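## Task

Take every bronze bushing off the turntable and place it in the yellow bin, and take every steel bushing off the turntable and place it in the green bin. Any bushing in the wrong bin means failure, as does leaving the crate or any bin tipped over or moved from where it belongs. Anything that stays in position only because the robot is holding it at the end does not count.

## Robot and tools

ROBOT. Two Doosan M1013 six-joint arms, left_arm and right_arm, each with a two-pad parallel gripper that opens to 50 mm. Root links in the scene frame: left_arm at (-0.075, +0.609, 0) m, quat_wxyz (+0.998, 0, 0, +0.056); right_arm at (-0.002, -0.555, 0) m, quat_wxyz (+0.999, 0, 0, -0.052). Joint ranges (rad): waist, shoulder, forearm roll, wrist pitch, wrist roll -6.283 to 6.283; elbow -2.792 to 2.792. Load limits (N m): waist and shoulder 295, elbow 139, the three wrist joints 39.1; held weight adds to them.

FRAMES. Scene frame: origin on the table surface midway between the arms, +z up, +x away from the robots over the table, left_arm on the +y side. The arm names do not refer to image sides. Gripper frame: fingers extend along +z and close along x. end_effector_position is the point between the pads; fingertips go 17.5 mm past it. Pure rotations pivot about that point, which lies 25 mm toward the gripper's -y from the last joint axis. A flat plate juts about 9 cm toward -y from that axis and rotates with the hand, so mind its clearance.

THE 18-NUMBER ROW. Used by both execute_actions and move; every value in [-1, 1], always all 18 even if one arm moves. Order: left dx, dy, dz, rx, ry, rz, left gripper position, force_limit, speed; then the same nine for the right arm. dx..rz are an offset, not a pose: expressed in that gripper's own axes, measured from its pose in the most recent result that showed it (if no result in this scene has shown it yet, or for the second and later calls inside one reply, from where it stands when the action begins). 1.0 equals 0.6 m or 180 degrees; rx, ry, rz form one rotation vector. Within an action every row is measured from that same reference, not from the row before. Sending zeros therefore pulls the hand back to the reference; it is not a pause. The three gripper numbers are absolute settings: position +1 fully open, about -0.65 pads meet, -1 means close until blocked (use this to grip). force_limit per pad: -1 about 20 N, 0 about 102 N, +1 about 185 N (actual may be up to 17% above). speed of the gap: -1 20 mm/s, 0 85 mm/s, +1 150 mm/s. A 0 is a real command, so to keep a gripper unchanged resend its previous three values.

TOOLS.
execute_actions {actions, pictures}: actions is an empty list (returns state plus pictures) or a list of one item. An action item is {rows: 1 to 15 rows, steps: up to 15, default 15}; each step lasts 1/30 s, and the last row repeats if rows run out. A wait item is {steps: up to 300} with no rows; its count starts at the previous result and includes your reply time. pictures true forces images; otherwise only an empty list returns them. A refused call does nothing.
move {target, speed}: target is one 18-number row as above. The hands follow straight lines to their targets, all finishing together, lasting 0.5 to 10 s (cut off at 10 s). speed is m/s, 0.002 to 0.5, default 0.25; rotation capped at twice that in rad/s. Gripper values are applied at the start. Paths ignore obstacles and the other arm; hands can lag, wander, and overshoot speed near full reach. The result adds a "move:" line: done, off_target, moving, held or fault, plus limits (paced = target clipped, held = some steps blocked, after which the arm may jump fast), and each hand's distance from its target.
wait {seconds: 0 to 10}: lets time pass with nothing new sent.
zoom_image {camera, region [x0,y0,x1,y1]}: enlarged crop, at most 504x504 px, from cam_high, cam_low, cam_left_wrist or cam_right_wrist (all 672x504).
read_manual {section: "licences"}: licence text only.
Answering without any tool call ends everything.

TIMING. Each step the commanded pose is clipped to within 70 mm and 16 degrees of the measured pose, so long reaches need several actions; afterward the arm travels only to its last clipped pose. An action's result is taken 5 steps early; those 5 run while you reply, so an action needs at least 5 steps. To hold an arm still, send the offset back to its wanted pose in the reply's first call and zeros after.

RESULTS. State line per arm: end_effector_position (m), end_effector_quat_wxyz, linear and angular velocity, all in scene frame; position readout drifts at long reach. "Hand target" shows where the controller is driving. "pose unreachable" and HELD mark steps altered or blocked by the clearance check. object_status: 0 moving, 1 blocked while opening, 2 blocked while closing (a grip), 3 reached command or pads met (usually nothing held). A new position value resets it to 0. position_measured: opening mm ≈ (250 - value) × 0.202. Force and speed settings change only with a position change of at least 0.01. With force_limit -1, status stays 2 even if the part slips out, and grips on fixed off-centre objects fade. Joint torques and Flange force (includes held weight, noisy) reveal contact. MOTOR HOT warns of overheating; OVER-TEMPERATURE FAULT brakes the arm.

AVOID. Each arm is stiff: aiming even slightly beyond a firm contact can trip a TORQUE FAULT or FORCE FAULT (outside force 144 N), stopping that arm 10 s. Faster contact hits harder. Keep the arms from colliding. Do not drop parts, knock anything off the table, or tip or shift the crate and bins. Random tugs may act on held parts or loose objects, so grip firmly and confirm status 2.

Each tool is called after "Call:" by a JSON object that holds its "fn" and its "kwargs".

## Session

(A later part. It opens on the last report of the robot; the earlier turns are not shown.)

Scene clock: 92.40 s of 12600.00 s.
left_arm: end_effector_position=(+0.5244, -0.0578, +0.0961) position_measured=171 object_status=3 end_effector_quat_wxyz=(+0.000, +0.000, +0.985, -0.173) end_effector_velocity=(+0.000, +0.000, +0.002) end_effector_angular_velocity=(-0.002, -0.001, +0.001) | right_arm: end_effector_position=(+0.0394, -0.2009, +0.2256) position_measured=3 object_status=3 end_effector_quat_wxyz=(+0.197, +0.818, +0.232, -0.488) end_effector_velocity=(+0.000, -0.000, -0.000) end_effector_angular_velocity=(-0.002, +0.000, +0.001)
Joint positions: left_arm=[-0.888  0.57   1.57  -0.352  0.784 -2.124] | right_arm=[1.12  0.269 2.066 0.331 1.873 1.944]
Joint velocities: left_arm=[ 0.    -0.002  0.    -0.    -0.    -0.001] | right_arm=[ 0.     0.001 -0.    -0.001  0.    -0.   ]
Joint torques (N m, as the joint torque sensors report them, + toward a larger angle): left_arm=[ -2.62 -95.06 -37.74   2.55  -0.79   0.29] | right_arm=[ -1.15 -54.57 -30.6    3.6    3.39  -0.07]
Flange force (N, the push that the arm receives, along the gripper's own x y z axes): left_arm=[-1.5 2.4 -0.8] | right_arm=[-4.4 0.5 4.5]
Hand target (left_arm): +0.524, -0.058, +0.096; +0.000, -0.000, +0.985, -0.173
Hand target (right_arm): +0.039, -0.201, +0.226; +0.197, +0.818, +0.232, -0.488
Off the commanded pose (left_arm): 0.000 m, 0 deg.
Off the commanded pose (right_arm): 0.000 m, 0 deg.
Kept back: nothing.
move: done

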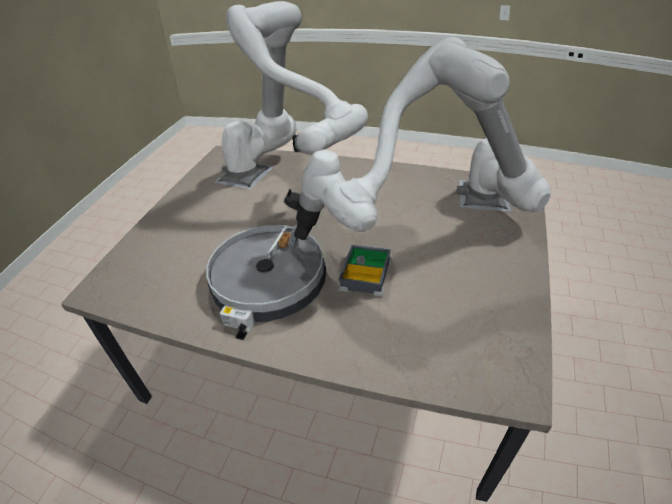

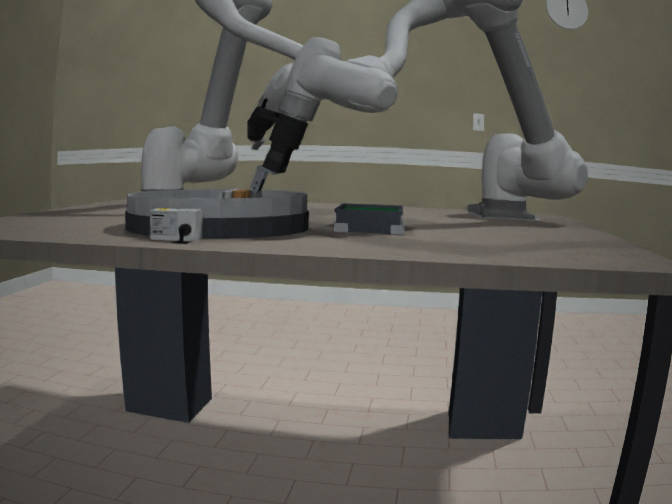

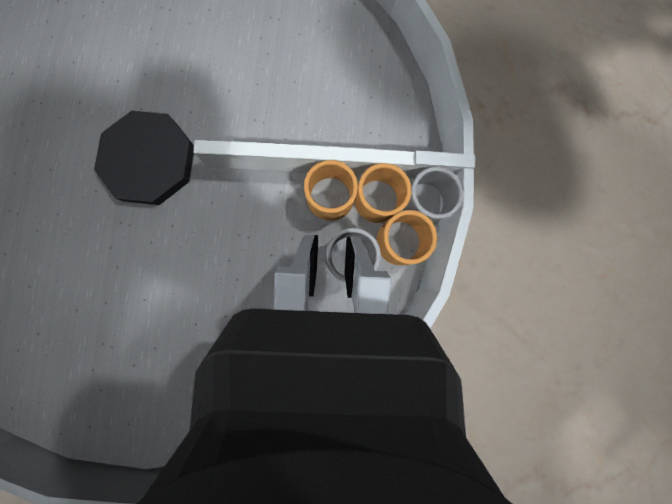

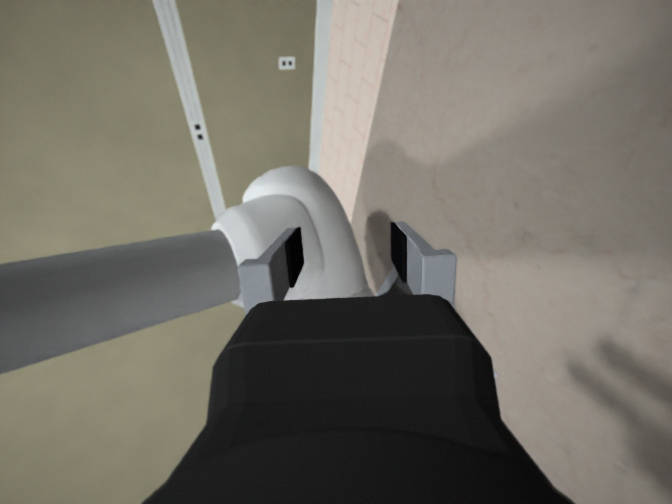

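Call:
{"fn": "move", "kwargs": {"target": [0,0.00798,0.02193,-0.1111,0,0,-0.122,-0.6,-0.5, 0,0,0,0,0,0,1,0,0], "speed": 0.2}}

Scene clock: 94.43 s of 12600.00 s.
left_arm: end_effector_position=(+0.5245, -0.0578, +0.0822) position_measured=171 object_status=3 end_effector_quat_wxyz=(+0.001, -0.000, +1.000, +0.000) end_effector_velocity=(-0.001, -0.001, -0.000) end_effector_angular_velocity=(+0.001, +0.000, -0.002) | right_arm: end_effector_position=(+0.0394, -0.2009, +0.2256) position_measured=3 object_status=3 end_effector_quat_wxyz=(+0.197, +0.818, +0.232, -0.488) end_effector_velocity=(-0.000, +0.000, +0.000) end_effector_angular_velocity=(+0.001, +0.000, -0.001)
Joint positions: left_arm=[-0.971  0.66   1.386  0.001  1.095 -2.431] | right_arm=[1.12  0.269 2.066 0.331 1.873 1.944]
Joint velocities: left_arm=[-0.001  0.    -0.     0.001  0.001  0.001] | right_arm=[-0.    -0.001  0.     0.001  0.    -0.   ]
Joint torques (N m, as the joint torque sensors report them, + toward a larger angle): left_arm=[  -2.06 -104.15  -40.06    3.47   -0.08    0.21] | right_arm=[ -0.98 -53.28 -30.62   3.74   3.34   0.01]
Flange force (N, the push that the arm receives, along the gripper's own x y z axes): left_arm=[0.4 3.0 1.3] | right_arm=[-7.7 2.4 5.2]
Hand target (left_arm): +0.524, -0.058, +0.082; +0.001, -0.000, +1.000, +0.000
Hand target (right_arm): +0.039, -0.201, +0.226; +0.197, +0.818, +0.232, -0.488
Off the commanded pose (left_arm): 0.000 m, 0 deg.
Off the commanded pose (right_arm): 0.000 m, 0 deg.
Kept back: nothing.
move: done

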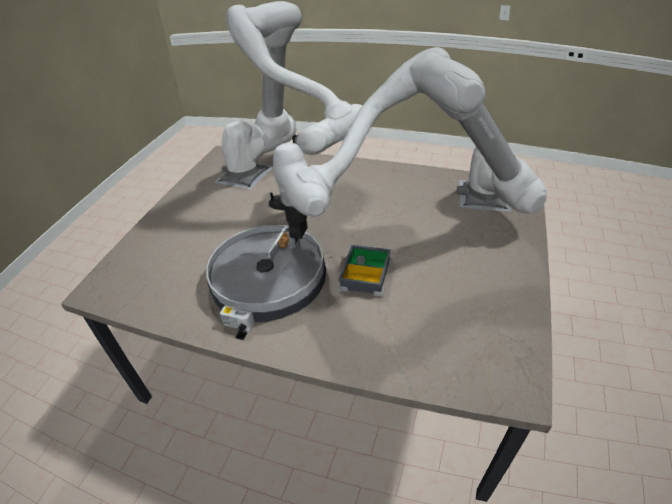

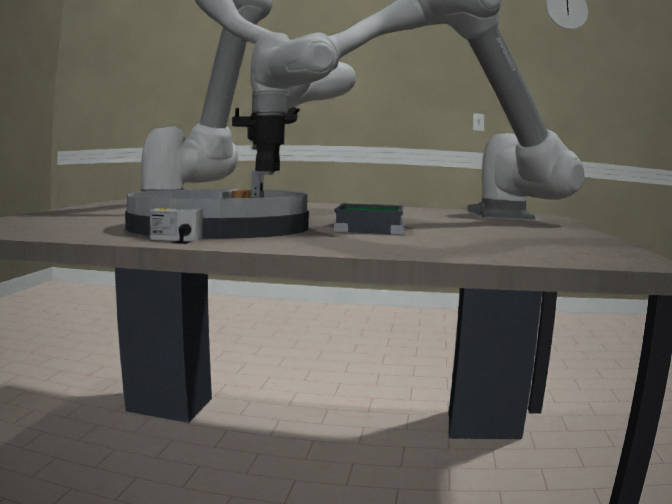

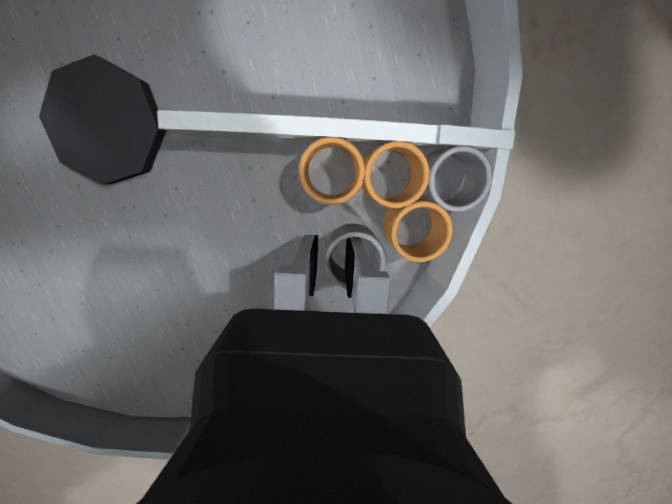

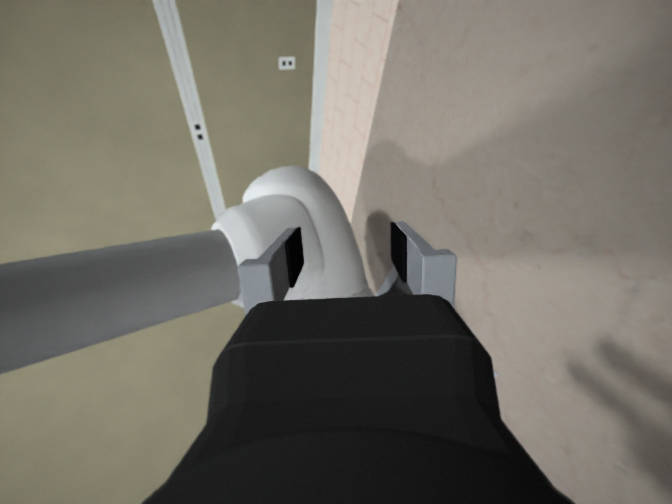

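The finger is inside the bore. Close.

Call:
{"fn": "execute_actions", "kwargs": {"actions": [{"rows": [[0,0,0,0,0,0,-1,-0.6,-0.5, 0,0,0,0,0,0,1,0,0]], "steps": 15}], "pictures": true}}

Scene clock: 94.87 s of 12600.00 s.
left_arm: end_effector_position=(+0.5245, -0.0578, +0.0822) position_measured=210 object_status=0 end_effector_quat_wxyz=(+0.001, -0.000, +1.000, +0.000) end_effector_velocity=(+0.000, +0.000, -0.001) end_effector_angular_velocity=(+0.001, +0.001, +0.000) | right_arm: end_effector_position=(+0.0394, -0.2009, +0.2256) position_measured=3 object_status=3 end_effector_quat_wxyz=(+0.197, +0.818, +0.232, -0.488) end_effector_velocity=(+0.000, +0.000, -0.001) end_effector_angular_velocity=(-0.002, +0.001, +0.000)
Joint positions: left_arm=[-0.971  0.66   1.386  0.001  1.095 -2.431] | right_arm=[1.12  0.269 2.066 0.331 1.873 1.944]
Joint velocities: left_arm=[ 0.001  0.001 -0.    -0.    -0.     0.   ] | right_arm=[ 0.     0.002 -0.    -0.001  0.    -0.   ]
Joint torques (N m, as the joint torque sensors report them, + toward a larger angle): left_arm=[  -3.39 -105.23  -40.03    3.57   -0.16    0.18] | right_arm=[ -1.58 -53.06 -30.93   3.59   3.34   0.03]
Flange force (N, the push that the arm receives, along the gripper's own x y z axes): left_arm=[-2.9 3.1 2.2] | right_arm=[-7.4 1.4 6.1]
Steps of this call (steps 1 to 3: nothing new was sent; steps 4 to 13: the first 10 steps of this action). Readings (end_effector_position | what the end effector reports):
4: left_arm (+0.5245, -0.0578, +0.0822) | right_arm (+0.0394, -0.2009, +0.2256) | left_arm position_measured=175 object_status=0 | right_arm position_measured=3 object_status=3
5: left_arm (+0.5245, -0.0578, +0.0822) | right_arm (+0.0394, -0.2009, +0.2256) | left_arm position_measured=183 object_status=0 | right_arm position_measured=3 object_status=3
7: left_arm (+0.5245, -0.0578, +0.0822) | right_arm (+0.0394, -0.2009, +0.2256) | left_arm position_measured=201 object_status=0 | right_arm position_measured=3 object_status=3
11: left_arm (+0.5245, -0.0578, +0.0822) | right_arm (+0.0394, -0.2009, +0.2256) | left_arm position_measured=210 object_status=0 | right_arm position_measured=3 object_status=3
13: the state above

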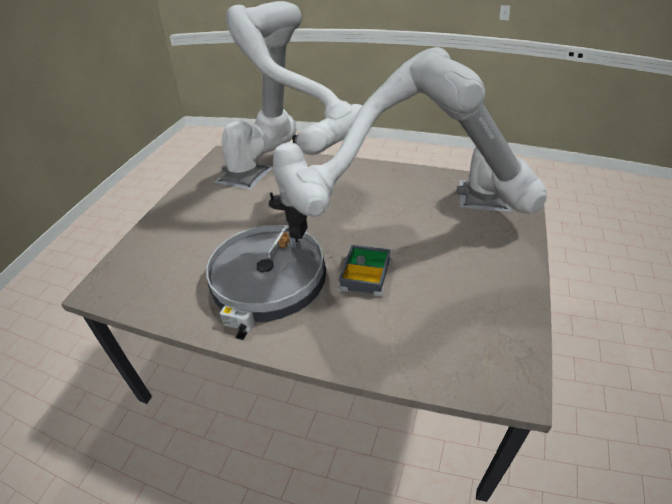

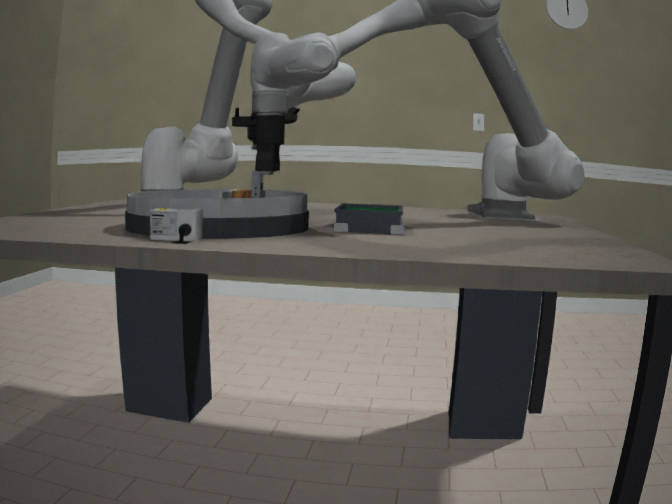

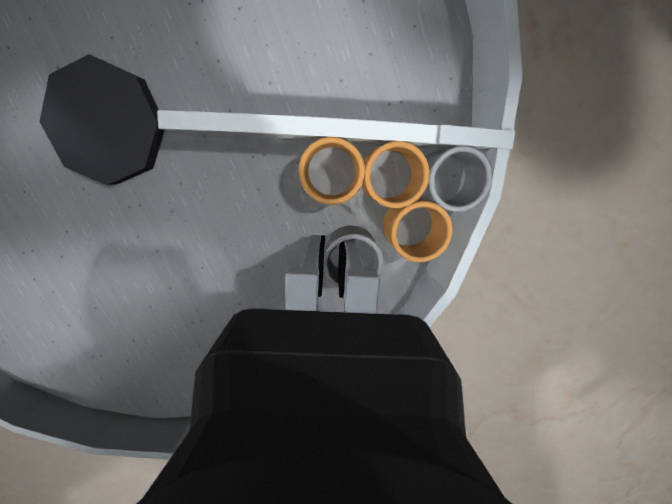

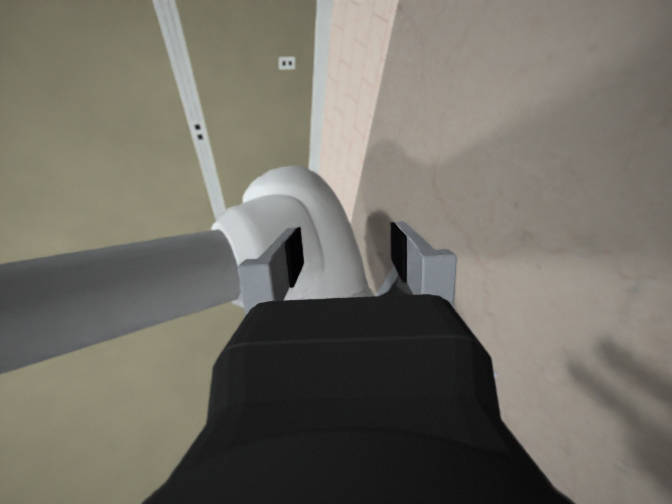

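Call:
{"fn": "zoom_image", "kwargs": {"camera": "cam_left_wrist", "region": [270, 110, 520, 320]}}

Region (270, 110, 520, 320) of cam_left_wrist's 672x504 image, scaled by 2.016, with more detail than that image has; it fills the top 423 rows of this view, and the rest is white.

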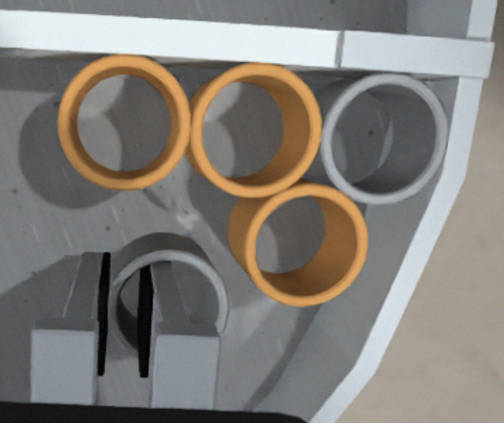

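Call:
{"fn": "move", "kwargs": {"target": [0.0042,0.063,-0.0713,0,0,0,-1,-0.6,-0.5, 0,0,0,0,0,0,1,0,0], "speed": 0.12}}

Call:
{"fn": "move", "kwargs": {"target": [0.0117,0.4088,0.075,0,0,0,-1,-0.6,-0.5, 0,0,0,0,0,0,1,0,0], "speed": 0.25}}

Scene clock: 97.27 s of 12600.00 s.
left_arm: end_effector_position=(+0.5219, -0.0200, +0.1249) position_measured=210 object_status=2 end_effector_quat_wxyz=(+0.000, -0.000, +1.000, +0.000) end_effector_velocity=(-0.001, +0.000, -0.001) end_effector_angular_velocity=(+0.002, +0.001, -0.001) | right_arm: end_effector_position=(+0.0394, -0.2009, +0.2256) position_measured=3 object_status=3 end_effector_quat_wxyz=(+0.197, +0.818, +0.232, -0.488) end_effector_velocity=(+0.000, -0.000, -0.000) end_effector_angular_velocity=(-0.001, -0.000, +0.000)
Joint positions: left_arm=[-0.945  0.587  1.427  0.001  1.127 -2.404] | right_arm=[1.12  0.269 2.066 0.331 1.873 1.944]
Joint velocities: left_arm=[-0.001  0.     0.001  0.001  0.    -0.   ] | right_arm=[-0.     0.001  0.    -0.001 -0.     0.   ]
Joint torques (N m, as the joint torque sensors report them, + toward a larger angle): left_arm=[ -3.66 -99.22 -40.45   3.59  -0.07   0.2 ] | right_arm=[ -0.83 -53.61 -30.52   3.74   3.35   0.07]
Flange force (N, the push that the arm receives, along the gripper's own x y z axes): left_arm=[-2.4 2.5 2.2] | right_arm=[-6.7 2.2 4.7]
Hand target (left_arm): +0.522, -0.020, +0.125; +0.001, -0.000, +1.000, +0.000
Hand target (right_arm): +0.039, -0.201, +0.226; +0.197, +0.818, +0.232, -0.488
Off your previous action's commanded pose (left_arm): 0.000 m, 0 deg at its last step (step 5 of this call).
Off your previous action's commanded pose (right_arm): 0.000 m, 0 deg at its last step (step 5 of this call).
Off the commanded pose (left_arm): 0.000 m, 0 deg.
Off the commanded pose (right_arm): 0.000 m, 0 deg.
Kept back: nothing.
move: done

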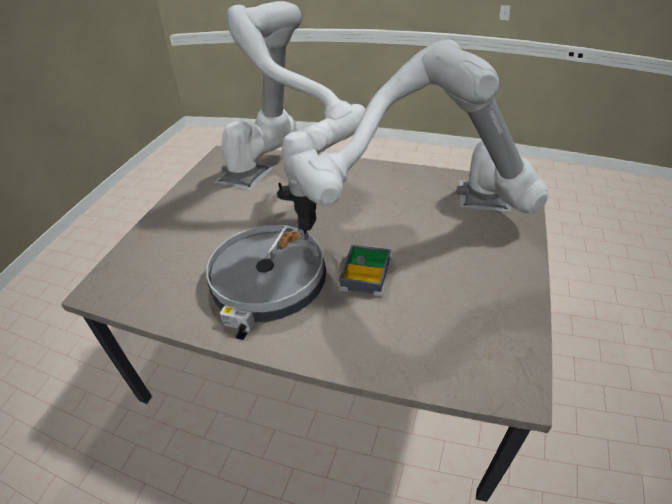

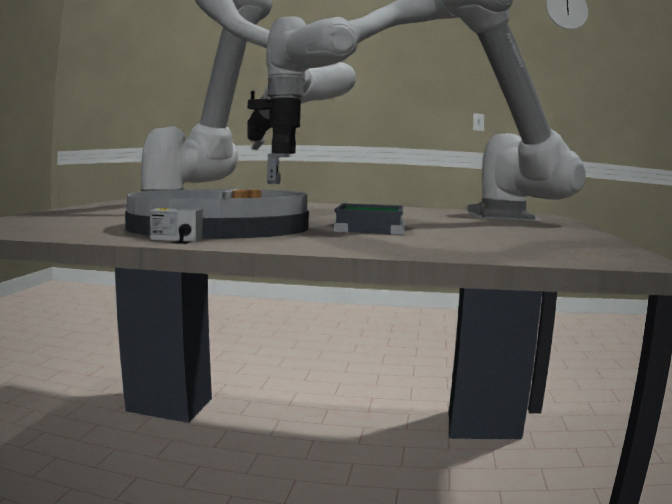

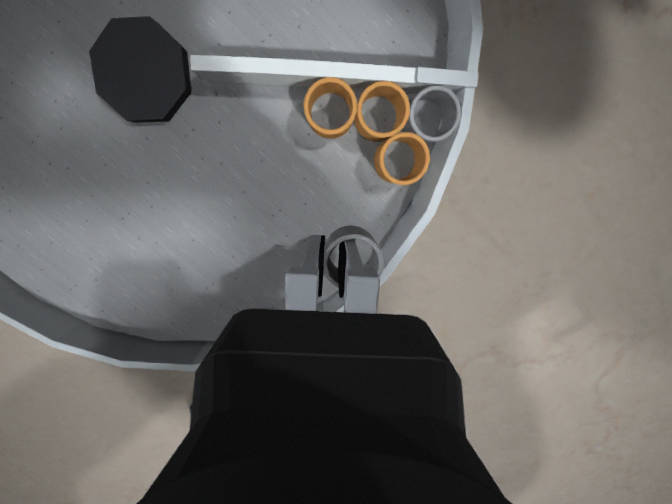

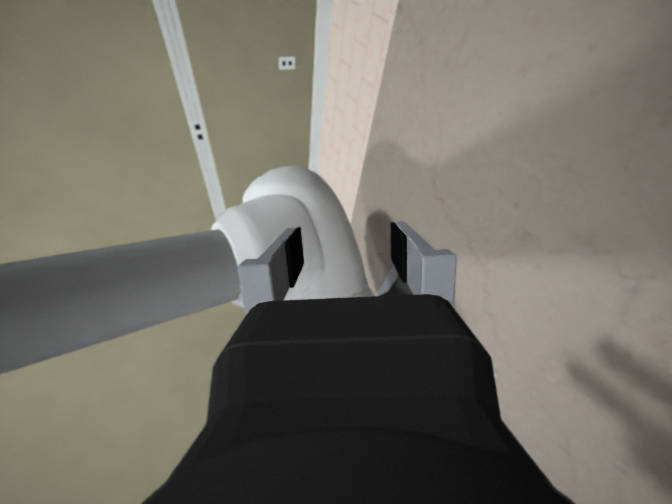

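Scene clock: 98.67 s of 12600.00 s.
left_arm: end_effector_position=(+0.5151, +0.2252, +0.0799) position_measured=210 object_status=2 end_effector_quat_wxyz=(+0.000, -0.000, +1.000, +0.000) end_effector_velocity=(-0.001, +0.001, -0.000) end_effector_angular_velocity=(+0.000, +0.001, -0.000) | right_arm: end_effector_position=(+0.0394, -0.2009, +0.2256) position_measured=3 object_status=3 end_effector_quat_wxyz=(+0.197, +0.818, +0.232, -0.488) end_effector_velocity=(-0.000, -0.000, +0.001) end_effector_angular_velocity=(+0.002, -0.002, +0.000)
Joint positions: left_arm=[-0.709  0.405  1.816  0.001  0.92  -2.169] | right_arm=[1.12  0.269 2.066 0.331 1.873 1.944]
Joint velocities: left_arm=[ 0.    -0.001  0.002 -0.    -0.     0.001] | right_arm=[ 0.    -0.003  0.    -0.    -0.    -0.   ]
Joint torques (N m, as the joint torque sensors report them, + toward a larger angle): left_arm=[ -1.69 -77.36 -35.24   3.19  -0.32  -0.09] | right_arm=[ -0.26 -53.66 -30.35   3.73   3.54   0.01]
Flange force (N, the push that the arm receives, along the gripper's own x y z axes): left_arm=[-1.7 1.6 0.7] | right_arm=[-6.6 3.0 4.5]
Hand target (left_arm): +0.515, +0.225, +0.080; +0.000, -0.000, +1.000, +0.000
Hand target (right_arm): +0.039, -0.201, +0.226; +0.197, +0.818, +0.232, -0.488
Off the commanded pose (left_arm): 0.000 m, 0 deg.
Off the commanded pose (right_arm): 0.000 m, 0 deg.
Kept back: nothing.
move: done

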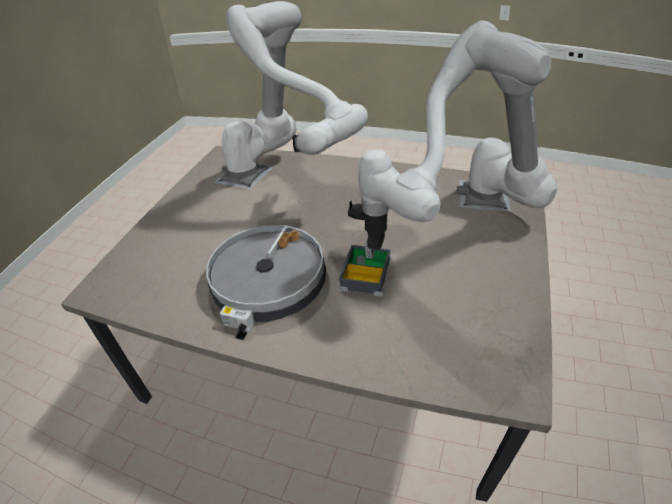

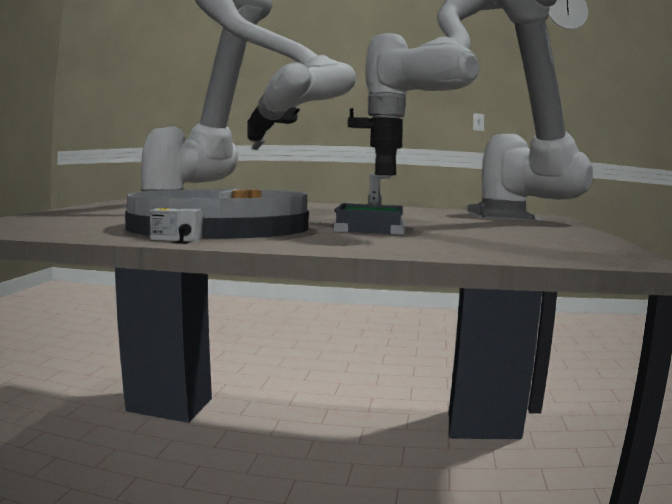

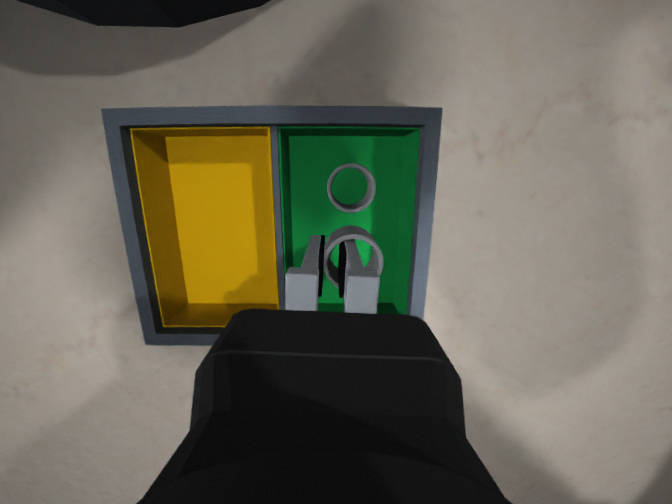

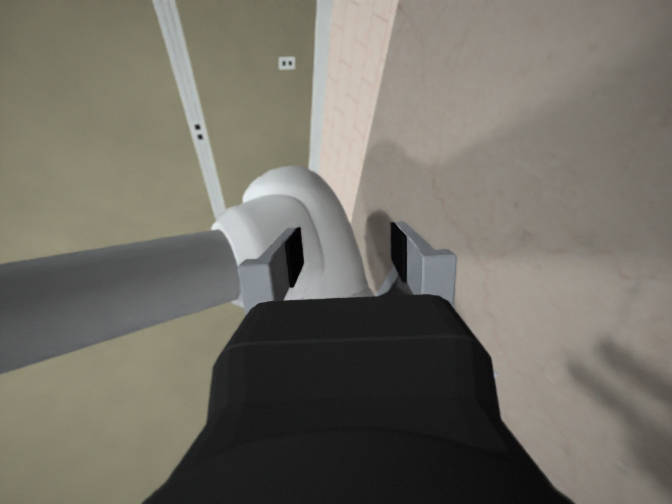

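Call:
{"fn": "move", "kwargs": {"target": [0,-0.005,0.0748,0,0,0,-1,-0.6,-0.5, 0,0,0,0,0,0,1,0,0], "speed": 0.08}}

Call:
{"fn": "execute_actions", "kwargs": {"actions": [{"rows": [[0,0,0,0,0,0,-0.221,-0.6,-0.5, 0,0,0,0,0,0,1,0,0]], "steps": 10}], "pictures": true}}

Scene clock: 100.33 s of 12600.00 s.
left_arm: end_effector_position=(+0.5151, +0.2222, +0.0350) position_measured=210 object_status=2 end_effector_quat_wxyz=(+0.000, -0.000, +1.000, +0.000) end_effector_velocity=(-0.000, +0.001, -0.002) end_effector_angular_velocity=(+0.001, +0.002, -0.000) | right_arm: end_effector_position=(+0.0394, -0.2009, +0.2256) position_measured=3 object_status=3 end_effector_quat_wxyz=(+0.197, +0.818, +0.232, -0.488) end_effector_velocity=(-0.000, +0.000, +0.000) end_effector_angular_velocity=(+0.000, +0.000, -0.001)
Joint positions: left_arm=[-0.713  0.455  1.84   0.001  0.846 -2.173] | right_arm=[1.12  0.269 2.066 0.331 1.873 1.944]
Joint velocities: left_arm=[ 0.001  0.002  0.001  0.    -0.     0.001] | right_arm=[-0.    -0.     0.     0.001 -0.    -0.   ]
Joint torques (N m, as the joint torque sensors report them, + toward a larger angle): left_arm=[ -2.09 -80.39 -33.29   2.83  -0.08   0.25] | right_arm=[ -0.26 -52.75 -30.12   3.59   3.4   -0.04]
Flange force (N, the push that the arm receives, along the gripper's own x y z axes): left_arm=[-1.9 1.9 1.9] | right_arm=[-7.6 3.1 4.2]
Hand target (left_arm): +0.515, +0.222, +0.035; +0.000, -0.000, +1.000, +0.000
Hand target (right_arm): +0.039, -0.201, +0.226; +0.197, +0.818, +0.232, -0.488
Off the commanded pose (left_arm): 0.000 m, 0 deg.
Off the commanded pose (right_arm): 0.000 m, 0 deg.
Kept back: nothing.
move: done

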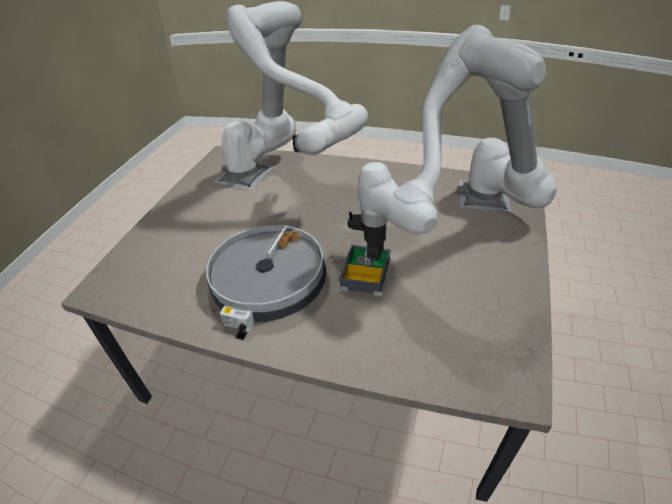

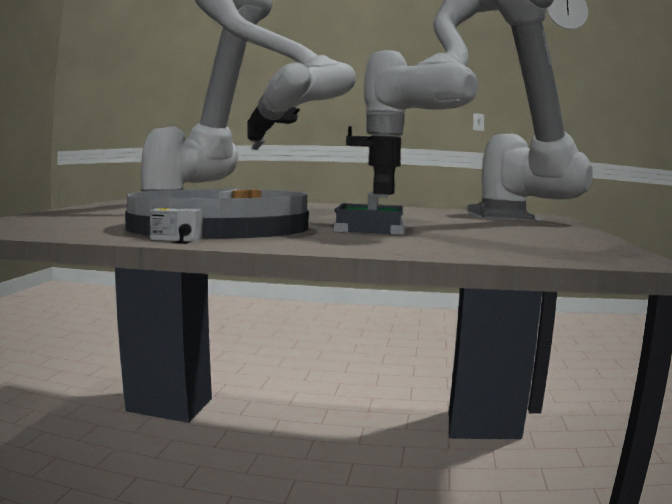

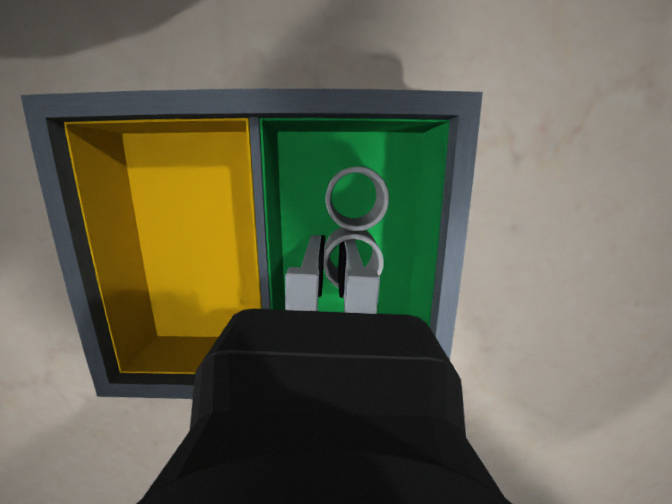

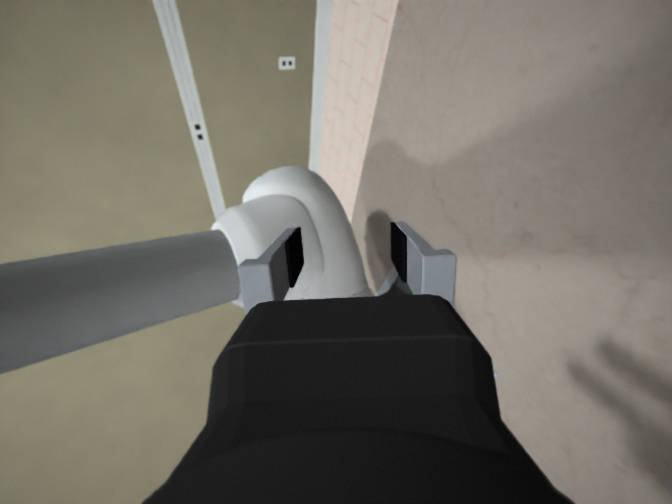

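Scene clock: 100.50 s of 12600.00 s.
left_arm: end_effector_position=(+0.5151, +0.2222, +0.0350) position_measured=186 object_status=0 end_effector_quat_wxyz=(+0.000, -0.000, +1.000, +0.000) end_effector_velocity=(+0.000, +0.001, +0.001) end_effector_angular_velocity=(-0.000, -0.000, +0.001) | right_arm: end_effector_position=(+0.0394, -0.2009, +0.2256) position_measured=3 object_status=3 end_effector_quat_wxyz=(+0.197, +0.818, +0.232, -0.488) end_effector_velocity=(+0.000, +0.000, -0.000) end_effector_angular_velocity=(-0.001, +0.001, -0.000)
Joint positions: left_arm=[-0.713  0.455  1.84   0.001  0.846 -2.173] | right_arm=[1.12  0.269 2.066 0.331 1.873 1.944]
Joint velocities: left_arm=[ 0.001 -0.001  0.     0.     0.    -0.001] | right_arm=[-0.     0.001 -0.    -0.    -0.    -0.   ]
Joint torques (N m, as the joint torque sensors report them, + toward a larger angle): left_arm=[ -3.41 -80.55 -33.44   2.95  -0.21   0.19] | right_arm=[ -2.17 -52.83 -30.28   3.63   3.37  -0.03]
Flange force (N, the push that the arm receives, along the gripper's own x y z axes): left_arm=[-2.9 3.7 1.1] | right_arm=[-8.3 0.1 5.5]
Steps of this call (steps 1 to 5: the first 5 steps of this action). Readings (end_effector_position | what the end effector reports):
1: left_arm (+0.5151, +0.2222, +0.0350) | right_arm (+0.0394, -0.2009, +0.2256) | left_arm position_measured=206 object_status=0 | right_arm position_measured=3 object_status=3
2: left_arm (+0.5151, +0.2222, +0.0350) | right_arm (+0.0394, -0.2009, +0.2256) | left_arm position_measured=198 object_status=0 | right_arm position_measured=3 object_status=3
4: left_arm (+0.5151, +0.2222, +0.0350) | right_arm (+0.0394, -0.2009, +0.2256) | left_arm position_measured=186 object_status=0 | right_arm position_measured=3 object_status=3
5: the state above

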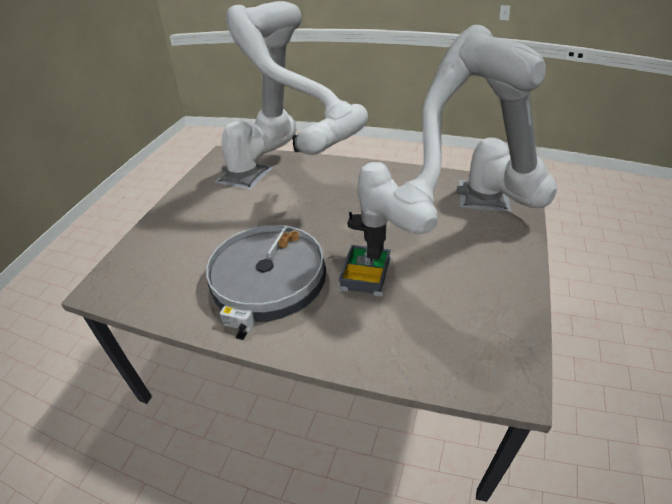

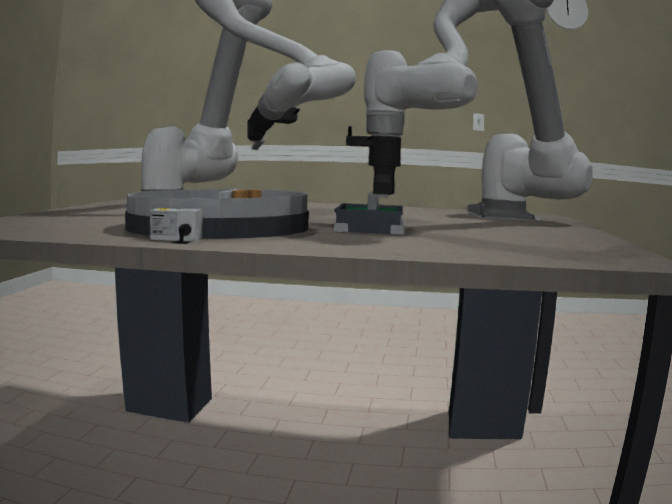

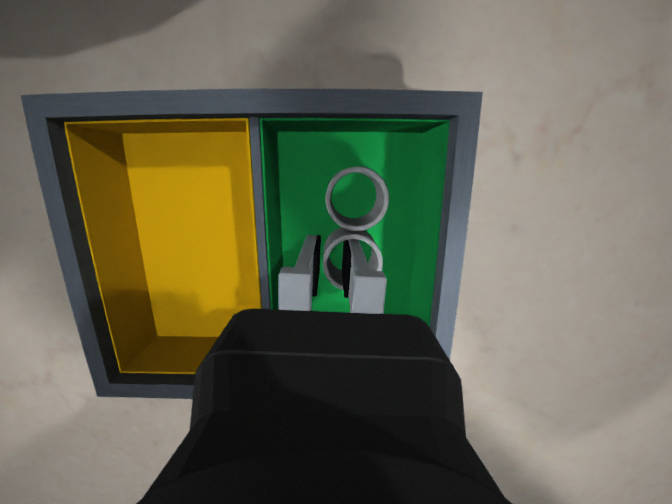

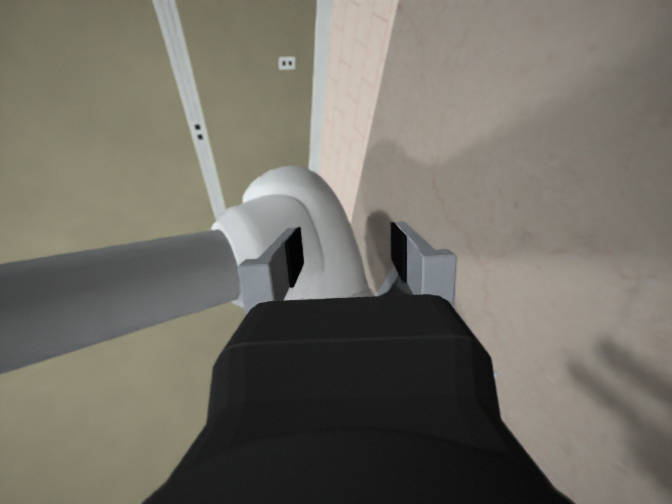

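Call:
{"fn": "move", "kwargs": {"target": [0,0,-0.1333,0,0,0,-0.221,-0.6,-0.5, 0,0,0,0,0,0,1,0,0], "speed": 0.16}}

Call:
{"fn": "move", "kwargs": {"target": [0.036,-0.4937,0.0142,0.1111,0,0,-0.122,-0.6,-0.5, 0,0,0,0,0,0,1,0,0], "speed": 0.3}}

Scene clock: 103.77 s of 12600.00 s.
left_arm: end_effector_position=(+0.5150, +0.2223, +0.1149) position_measured=186 object_status=3 end_effector_quat_wxyz=(+0.000, -0.000, +1.000, +0.000) end_effector_velocity=(-0.000, -0.001, +0.001) end_effector_angular_velocity=(-0.000, -0.000, -0.003) | right_arm: end_effector_position=(+0.0394, -0.2009, +0.2256) position_measured=3 object_status=3 end_effector_quat_wxyz=(+0.197, +0.818, +0.232, -0.488) end_effector_velocity=(-0.000, +0.000, +0.000) end_effector_angular_velocity=(+0.000, +0.001, -0.001)
Joint positions: left_arm=[-0.713  0.374  1.787  0.001  0.981 -2.173] | right_arm=[1.12  0.269 2.066 0.331 1.873 1.944]
Joint velocities: left_arm=[-0.002 -0.    -0.001 -0.     0.001  0.001] | right_arm=[0.    0.    0.    0.001 0.    0.   ]
Joint torques (N m, as the joint torque sensors report them, + toward a larger angle): left_arm=[ -2.05 -76.2  -37.06   3.08  -0.33   0.32] | right_arm=[ -0.88 -54.83 -30.25   3.69   3.4   -0.07]
Flange force (N, the push that the arm receives, along the gripper's own x y z axes): left_arm=[-1.6 1.3 0.9] | right_arm=[-4.5 0.8 3.6]
Hand target (left_arm): +0.515, +0.222, +0.115; +0.001, -0.000, +1.000, +0.000
Hand target (right_arm): +0.039, -0.201, +0.226; +0.197, +0.818, +0.232, -0.488
Off your previous action's commanded pose (left_arm): 0.000 m, 0 deg at its last step (step 5 of this call).
Off your previous action's commanded pose (right_arm): 0.000 m, 0 deg at its last step (step 5 of this call).
Off the commanded pose (left_arm): 0.000 m, 0 deg.
Off the commanded pose (right_arm): 0.000 m, 0 deg.
Kept back: nothing.
move: done

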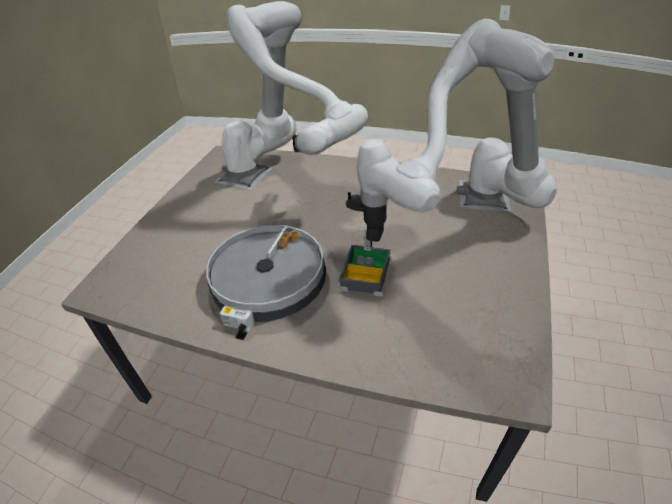

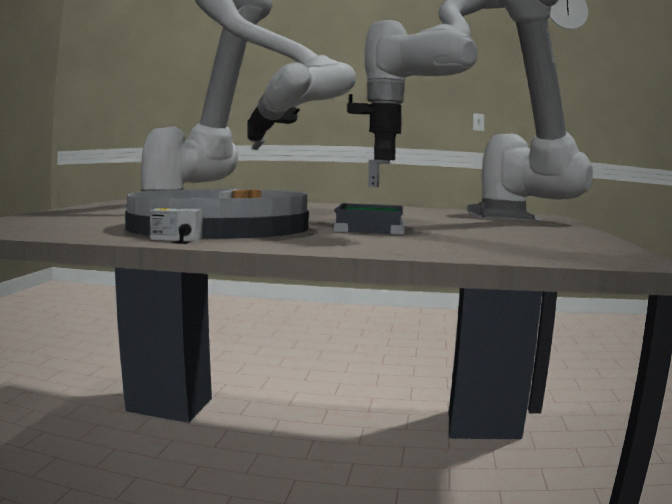

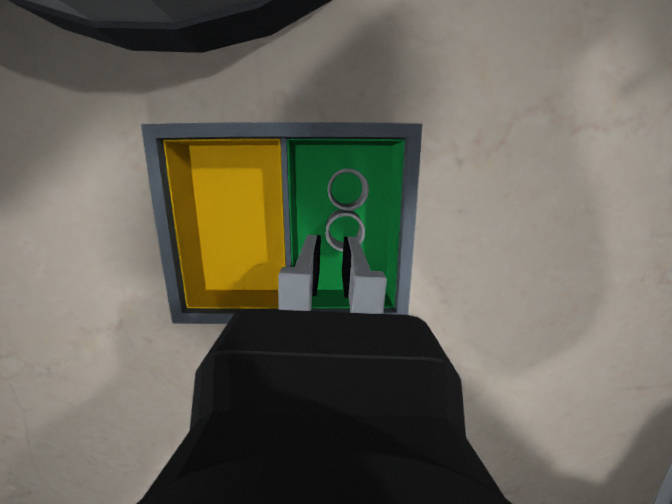

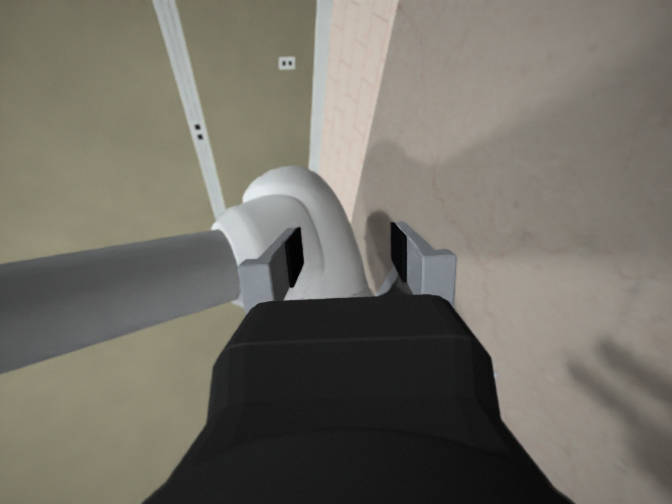

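Scene clock: 105.20 s of 12600.00 s.
left_arm: end_effector_position=(+0.4932, -0.0740, +0.1064) position_measured=171 object_status=3 end_effector_quat_wxyz=(+0.000, -0.000, +0.985, -0.173) end_effector_velocity=(-0.002, -0.002, -0.001) end_effector_angular_velocity=(-0.000, +0.000, -0.004) | right_arm: end_effector_position=(+0.0394, -0.2009, +0.2256) position_measured=3 object_status=3 end_effector_quat_wxyz=(+0.197, +0.818, +0.232, -0.488) end_effector_velocity=(+0.000, +0.000, -0.000) end_effector_angular_velocity=(-0.001, +0.001, -0.000)
Joint positions: left_arm=[-0.93   0.545  1.59  -0.339  0.776 -2.173] | right_arm=[1.12  0.269 2.066 0.331 1.873 1.944]
Joint velocities: left_arm=[-0.003  0.002 -0.002 -0.001 -0.     0.001] | right_arm=[-0.     0.001 -0.     0.     0.     0.   ]
Joint torques (N m, as the joint torque sensors report them, + toward a larger angle): left_arm=[ -4.33 -91.86 -37.68   2.59  -0.8    0.42] | right_arm=[ -1.31 -53.76 -30.65   3.63   3.36   0.  ]
Flange force (N, the push that the arm receives, along the gripper's own x y z axes): left_arm=[-2.2 3.2 -1.3] | right_arm=[-5.7 1.1 5.0]
Hand target (left_arm): +0.493, -0.074, +0.106; +0.000, -0.000, +0.985, -0.173
Hand target (right_arm): +0.039, -0.201, +0.226; +0.197, +0.818, +0.232, -0.488
Off the commanded pose (left_arm): 0.000 m, 0 deg.
Off the commanded pose (right_arm): 0.000 m, 0 deg.
Kept back: nothing.
move: done

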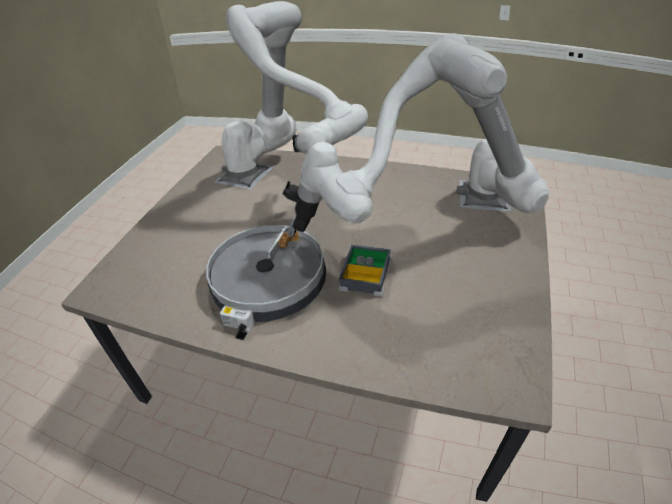

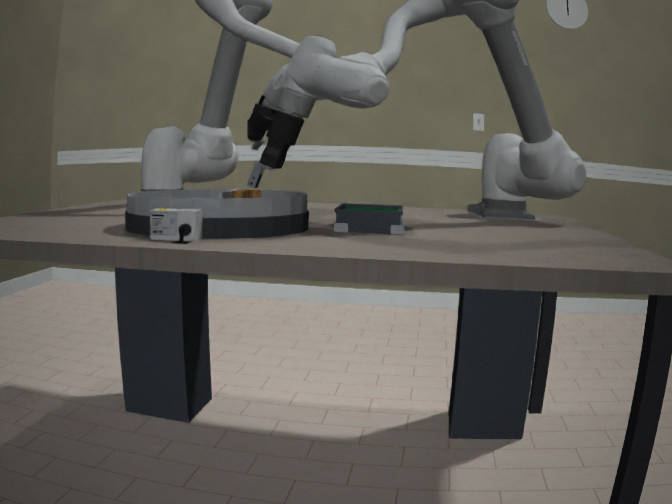

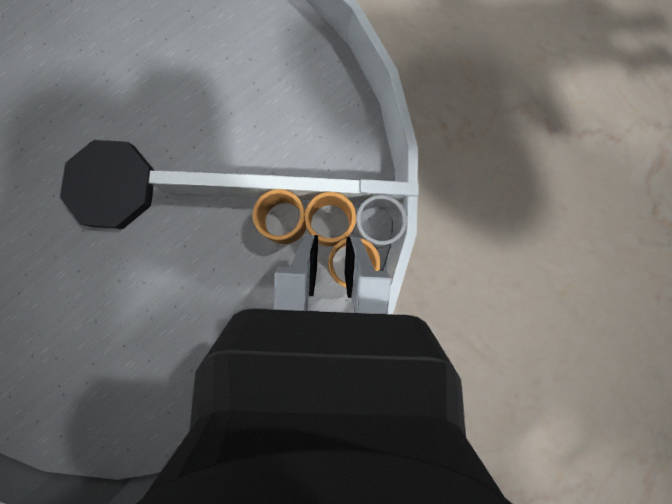

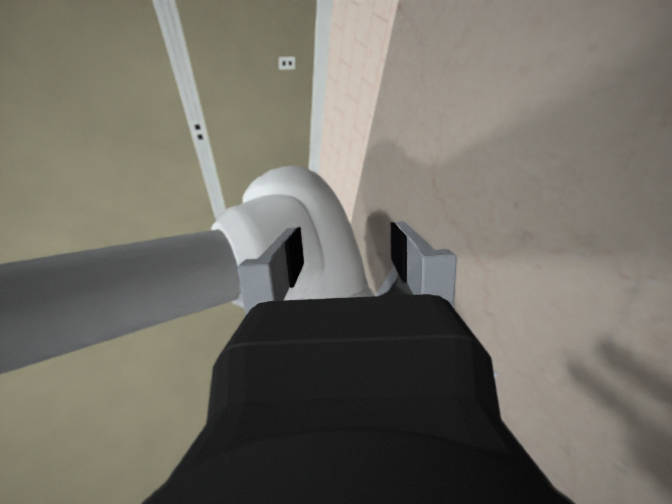

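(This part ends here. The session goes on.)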